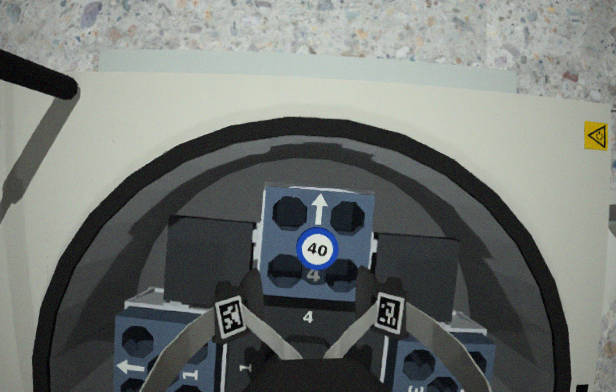

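>>> {"fn": "execute_actions", "kwargs": {"actions": [{"r1":{"base":{"strafe_m":1.437},"joints":{"arm_m":0.524,"lift_m":1.1,"gripper_m":0.06}}}], "cameras": []}}

>>> {"fn": "execute_actions", "kwargs": {"actions": [{"r1":{"base":{"translate_m":0.12},"joints":{"lift_m":1.06}}}], "cameras": ["r1_wrist_camera"]}}

Scene clock: 182.30 s.
r1.base_odometry: x=-1.165 y=+0.061 heading=+2.399 (m, m, rad; r1's odometry frame)
r1.turned_by_wheels: +0.000 (rad since the last result)
r1.turned_by_imu: +0.000 (rad since the last result)
r1.base_tilt: forward=-0.1 right=+0.0 (deg)
r1.lidar_m: 0.44 0.48 0.71 4.25 2.02 1.55 1.51 1.62 2.33 1.52 0.65 0.47
r1.base_status: done
r1.joint_positions: lift_m=+1.100 arm_m=+0.525 wrist_yaw_rad=+0.000 wrist_pitch_rad=+1.570 wrist_roll_rad=+1.569 gripper_m=+0.060
r1.joint_status: all done
r1.motor_effort: lift_m=+22(25) arm_m=-7(10) wrist_yaw_rad=+0(0) wrist_pitch_rad=+0(0) wrist_roll_rad=+2(2) gripper_m=+0(3) wheel_0=+2(6) wheel_1=-2(8) wheel_2=-1(2) (%)
r1.hand_pose: x=+0.6964 y=-0.0874 z=+0.9896 quat_wxyz=(+0.501, +0.500, +0.500, -0.499) (m; r1's base frame)
r1.wrist_depth_mm: 449 449 452 452 452 459 1255 / 421 415 415 310 455 455 1229 / 445 442 439 375 455 459 1229 / 445 436 445 452 455 459 991 / 427 413 442 445 452 452 1008 / 355 415 211 445 195 452 1008 / 445 387 399 145 452 455 1205
r2.base_odometry: x=+0.000 y=+0.000 heading=-2.400 (m, m, rad; r2's odometry frame)
r2.turned_by_wheels: +0.000 (rad since the last result)
r2.turned_by_imu: -0.001 (rad since the last result)
r2.base_tilt: forward=+0.2 right=-0.6 (deg)
r2.lidar_m: 0.91 1.16 2.68 1.80 1.20 1.13 1.14 1.42 3.06 3.44 3.96 1.34
r2.base_status: not commanded
r2.joint_positions: lift_m=+0.400 arm_m=-0.002 wrist_yaw_rad=+0.001 wrist_pitch_rad=+0.004 wrist_roll_rad=+0.012 gripper_m=+0.057
r2.joint_status: not commanded
r2.motor_effort: lift_m=+22(23) arm_m=+0(0) wrist_yaw_rad=-1(1) wrist_pitch_rad=-9(8) wrist_roll_rad=+1(1) gripper_m=-3(0) wheel_0=+0(1) wheel_1=+1(0) wheel_2=+0(0) (%)
r2.hand_pose: x=+0.4571 y=-0.0873 z=+0.5768 quat_wxyz=(+1.000, +0.006, +0.002, +0.000) (m; r2's base frame)
r2.wrist_depth_mm: - - - - - - - / - - - - - - - / 1138 960 831 750 891 - - / 1756 - - - - - - / 1756 - - - 1308 - - / 1661 1808 200 1708 198 - - / 1182 1025 1308 - 1366 1281 1397
pictures: none
No camera images: the call's "cameras" was empty. Leave "cameras" out to get every camera's image.

Scene clock: 183.97 s.
r1.base_odometry: x=-1.253 y=+0.142 heading=+2.399 (m, m, rad; r1's odometry frame)
r1.turned_by_wheels: +0.000 (rad since the last result)
r1.turned_by_imu: +0.000 (rad since the last result)
r1.base_tilt: forward=-0.2 right=-0.2 (deg)
r1.lidar_m: 0.33 0.35 0.51 4.26 2.19 1.67 1.62 1.73 2.50 1.14 0.45 0.33
r1.base_status: done
r1.joint_positions: lift_m=+1.060 arm_m=+0.525 wrist_yaw_rad=+0.000 wrist_pitch_rad=+1.570 wrist_roll_rad=+1.569 gripper_m=+0.060
r1.joint_status: all done
r1.motor_effort: lift_m=+18(21) arm_m=-7(7) wrist_yaw_rad=-1(2) wrist_pitch_rad=+0(0) wrist_roll_rad=+1(0) gripper_m=-4(1) wheel_0=-1(4) wheel_1=+1(5) wheel_2=+0(8) (%)
r1.hand_pose: x=+0.6964 y=-0.0874 z=+0.9499 quat_wxyz=(+0.501, +0.500, +0.500, -0.499) (m; r1's base frame)
r1.wrist_depth_mm: 407 392 384 410 413 413 421 / 404 402 407 347 392 267 418 / 407 410 404 404 410 368 418 / 407 402 404 404 413 413 418 / 399 407 410 349 410 410 418 / 402 294 211 387 195 413 418 / 227 266 349 145 387 366 415
r2.base_odometry: x=+0.000 y=+0.000 heading=-2.400 (m, m, rad; r2's odometry frame)
r2.turned_by_wheels: +0.000 (rad since the last result)
r2.turned_by_imu: +0.000 (rad since the last result)
r2.base_tilt: forward=+0.1 right=-0.5 (deg)
r2.lidar_m: 0.92 1.17 2.66 1.81 1.19 1.09 1.12 1.47 3.13 3.47 3.92 1.34
r2.base_status: not commanded
r2.joint_positions: lift_m=+0.400 arm_m=-0.002 wrist_yaw_rad=+0.001 wrist_pitch_rad=+0.004 wrist_roll_rad=+0.012 gripper_m=+0.057
r2.joint_status: not commanded
r2.motor_effort: lift_m=+23(23) arm_m=+0(0) wrist_yaw_rad=-1(2) wrist_pitch_rad=-8(9) wrist_roll_rad=-1(1) gripper_m=-4(4) wheel_0=+1(1) wheel_1=+1(1) wheel_2=+0(0) (%)
r2.hand_pose: x=+0.4571 y=-0.0873 z=+0.5768 quat_wxyz=(+1.000, +0.006, +0.002, +0.000) (m; r2's base frame)
r2.wrist_depth_mm: - - - - - - - / - - - - - - - / 1160 976 831 741 904 - - / 1756 - - - - - - / 1808 - - - 1308 - - / 1661 1756 200 1708 198 - - / 1182 1008 1308 - 1336 1281 1397
pictures: r1_wrist_camera
Images, in order (width x height): r1_wrist_camera 616x392.

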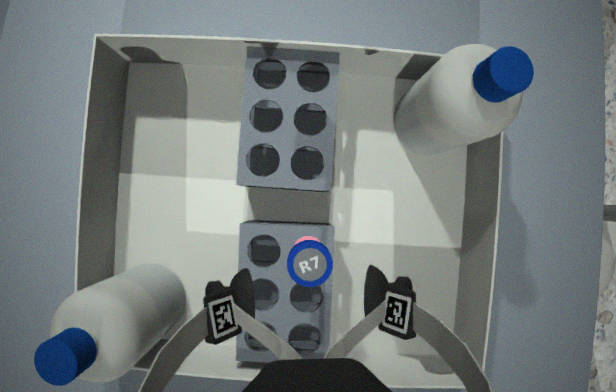

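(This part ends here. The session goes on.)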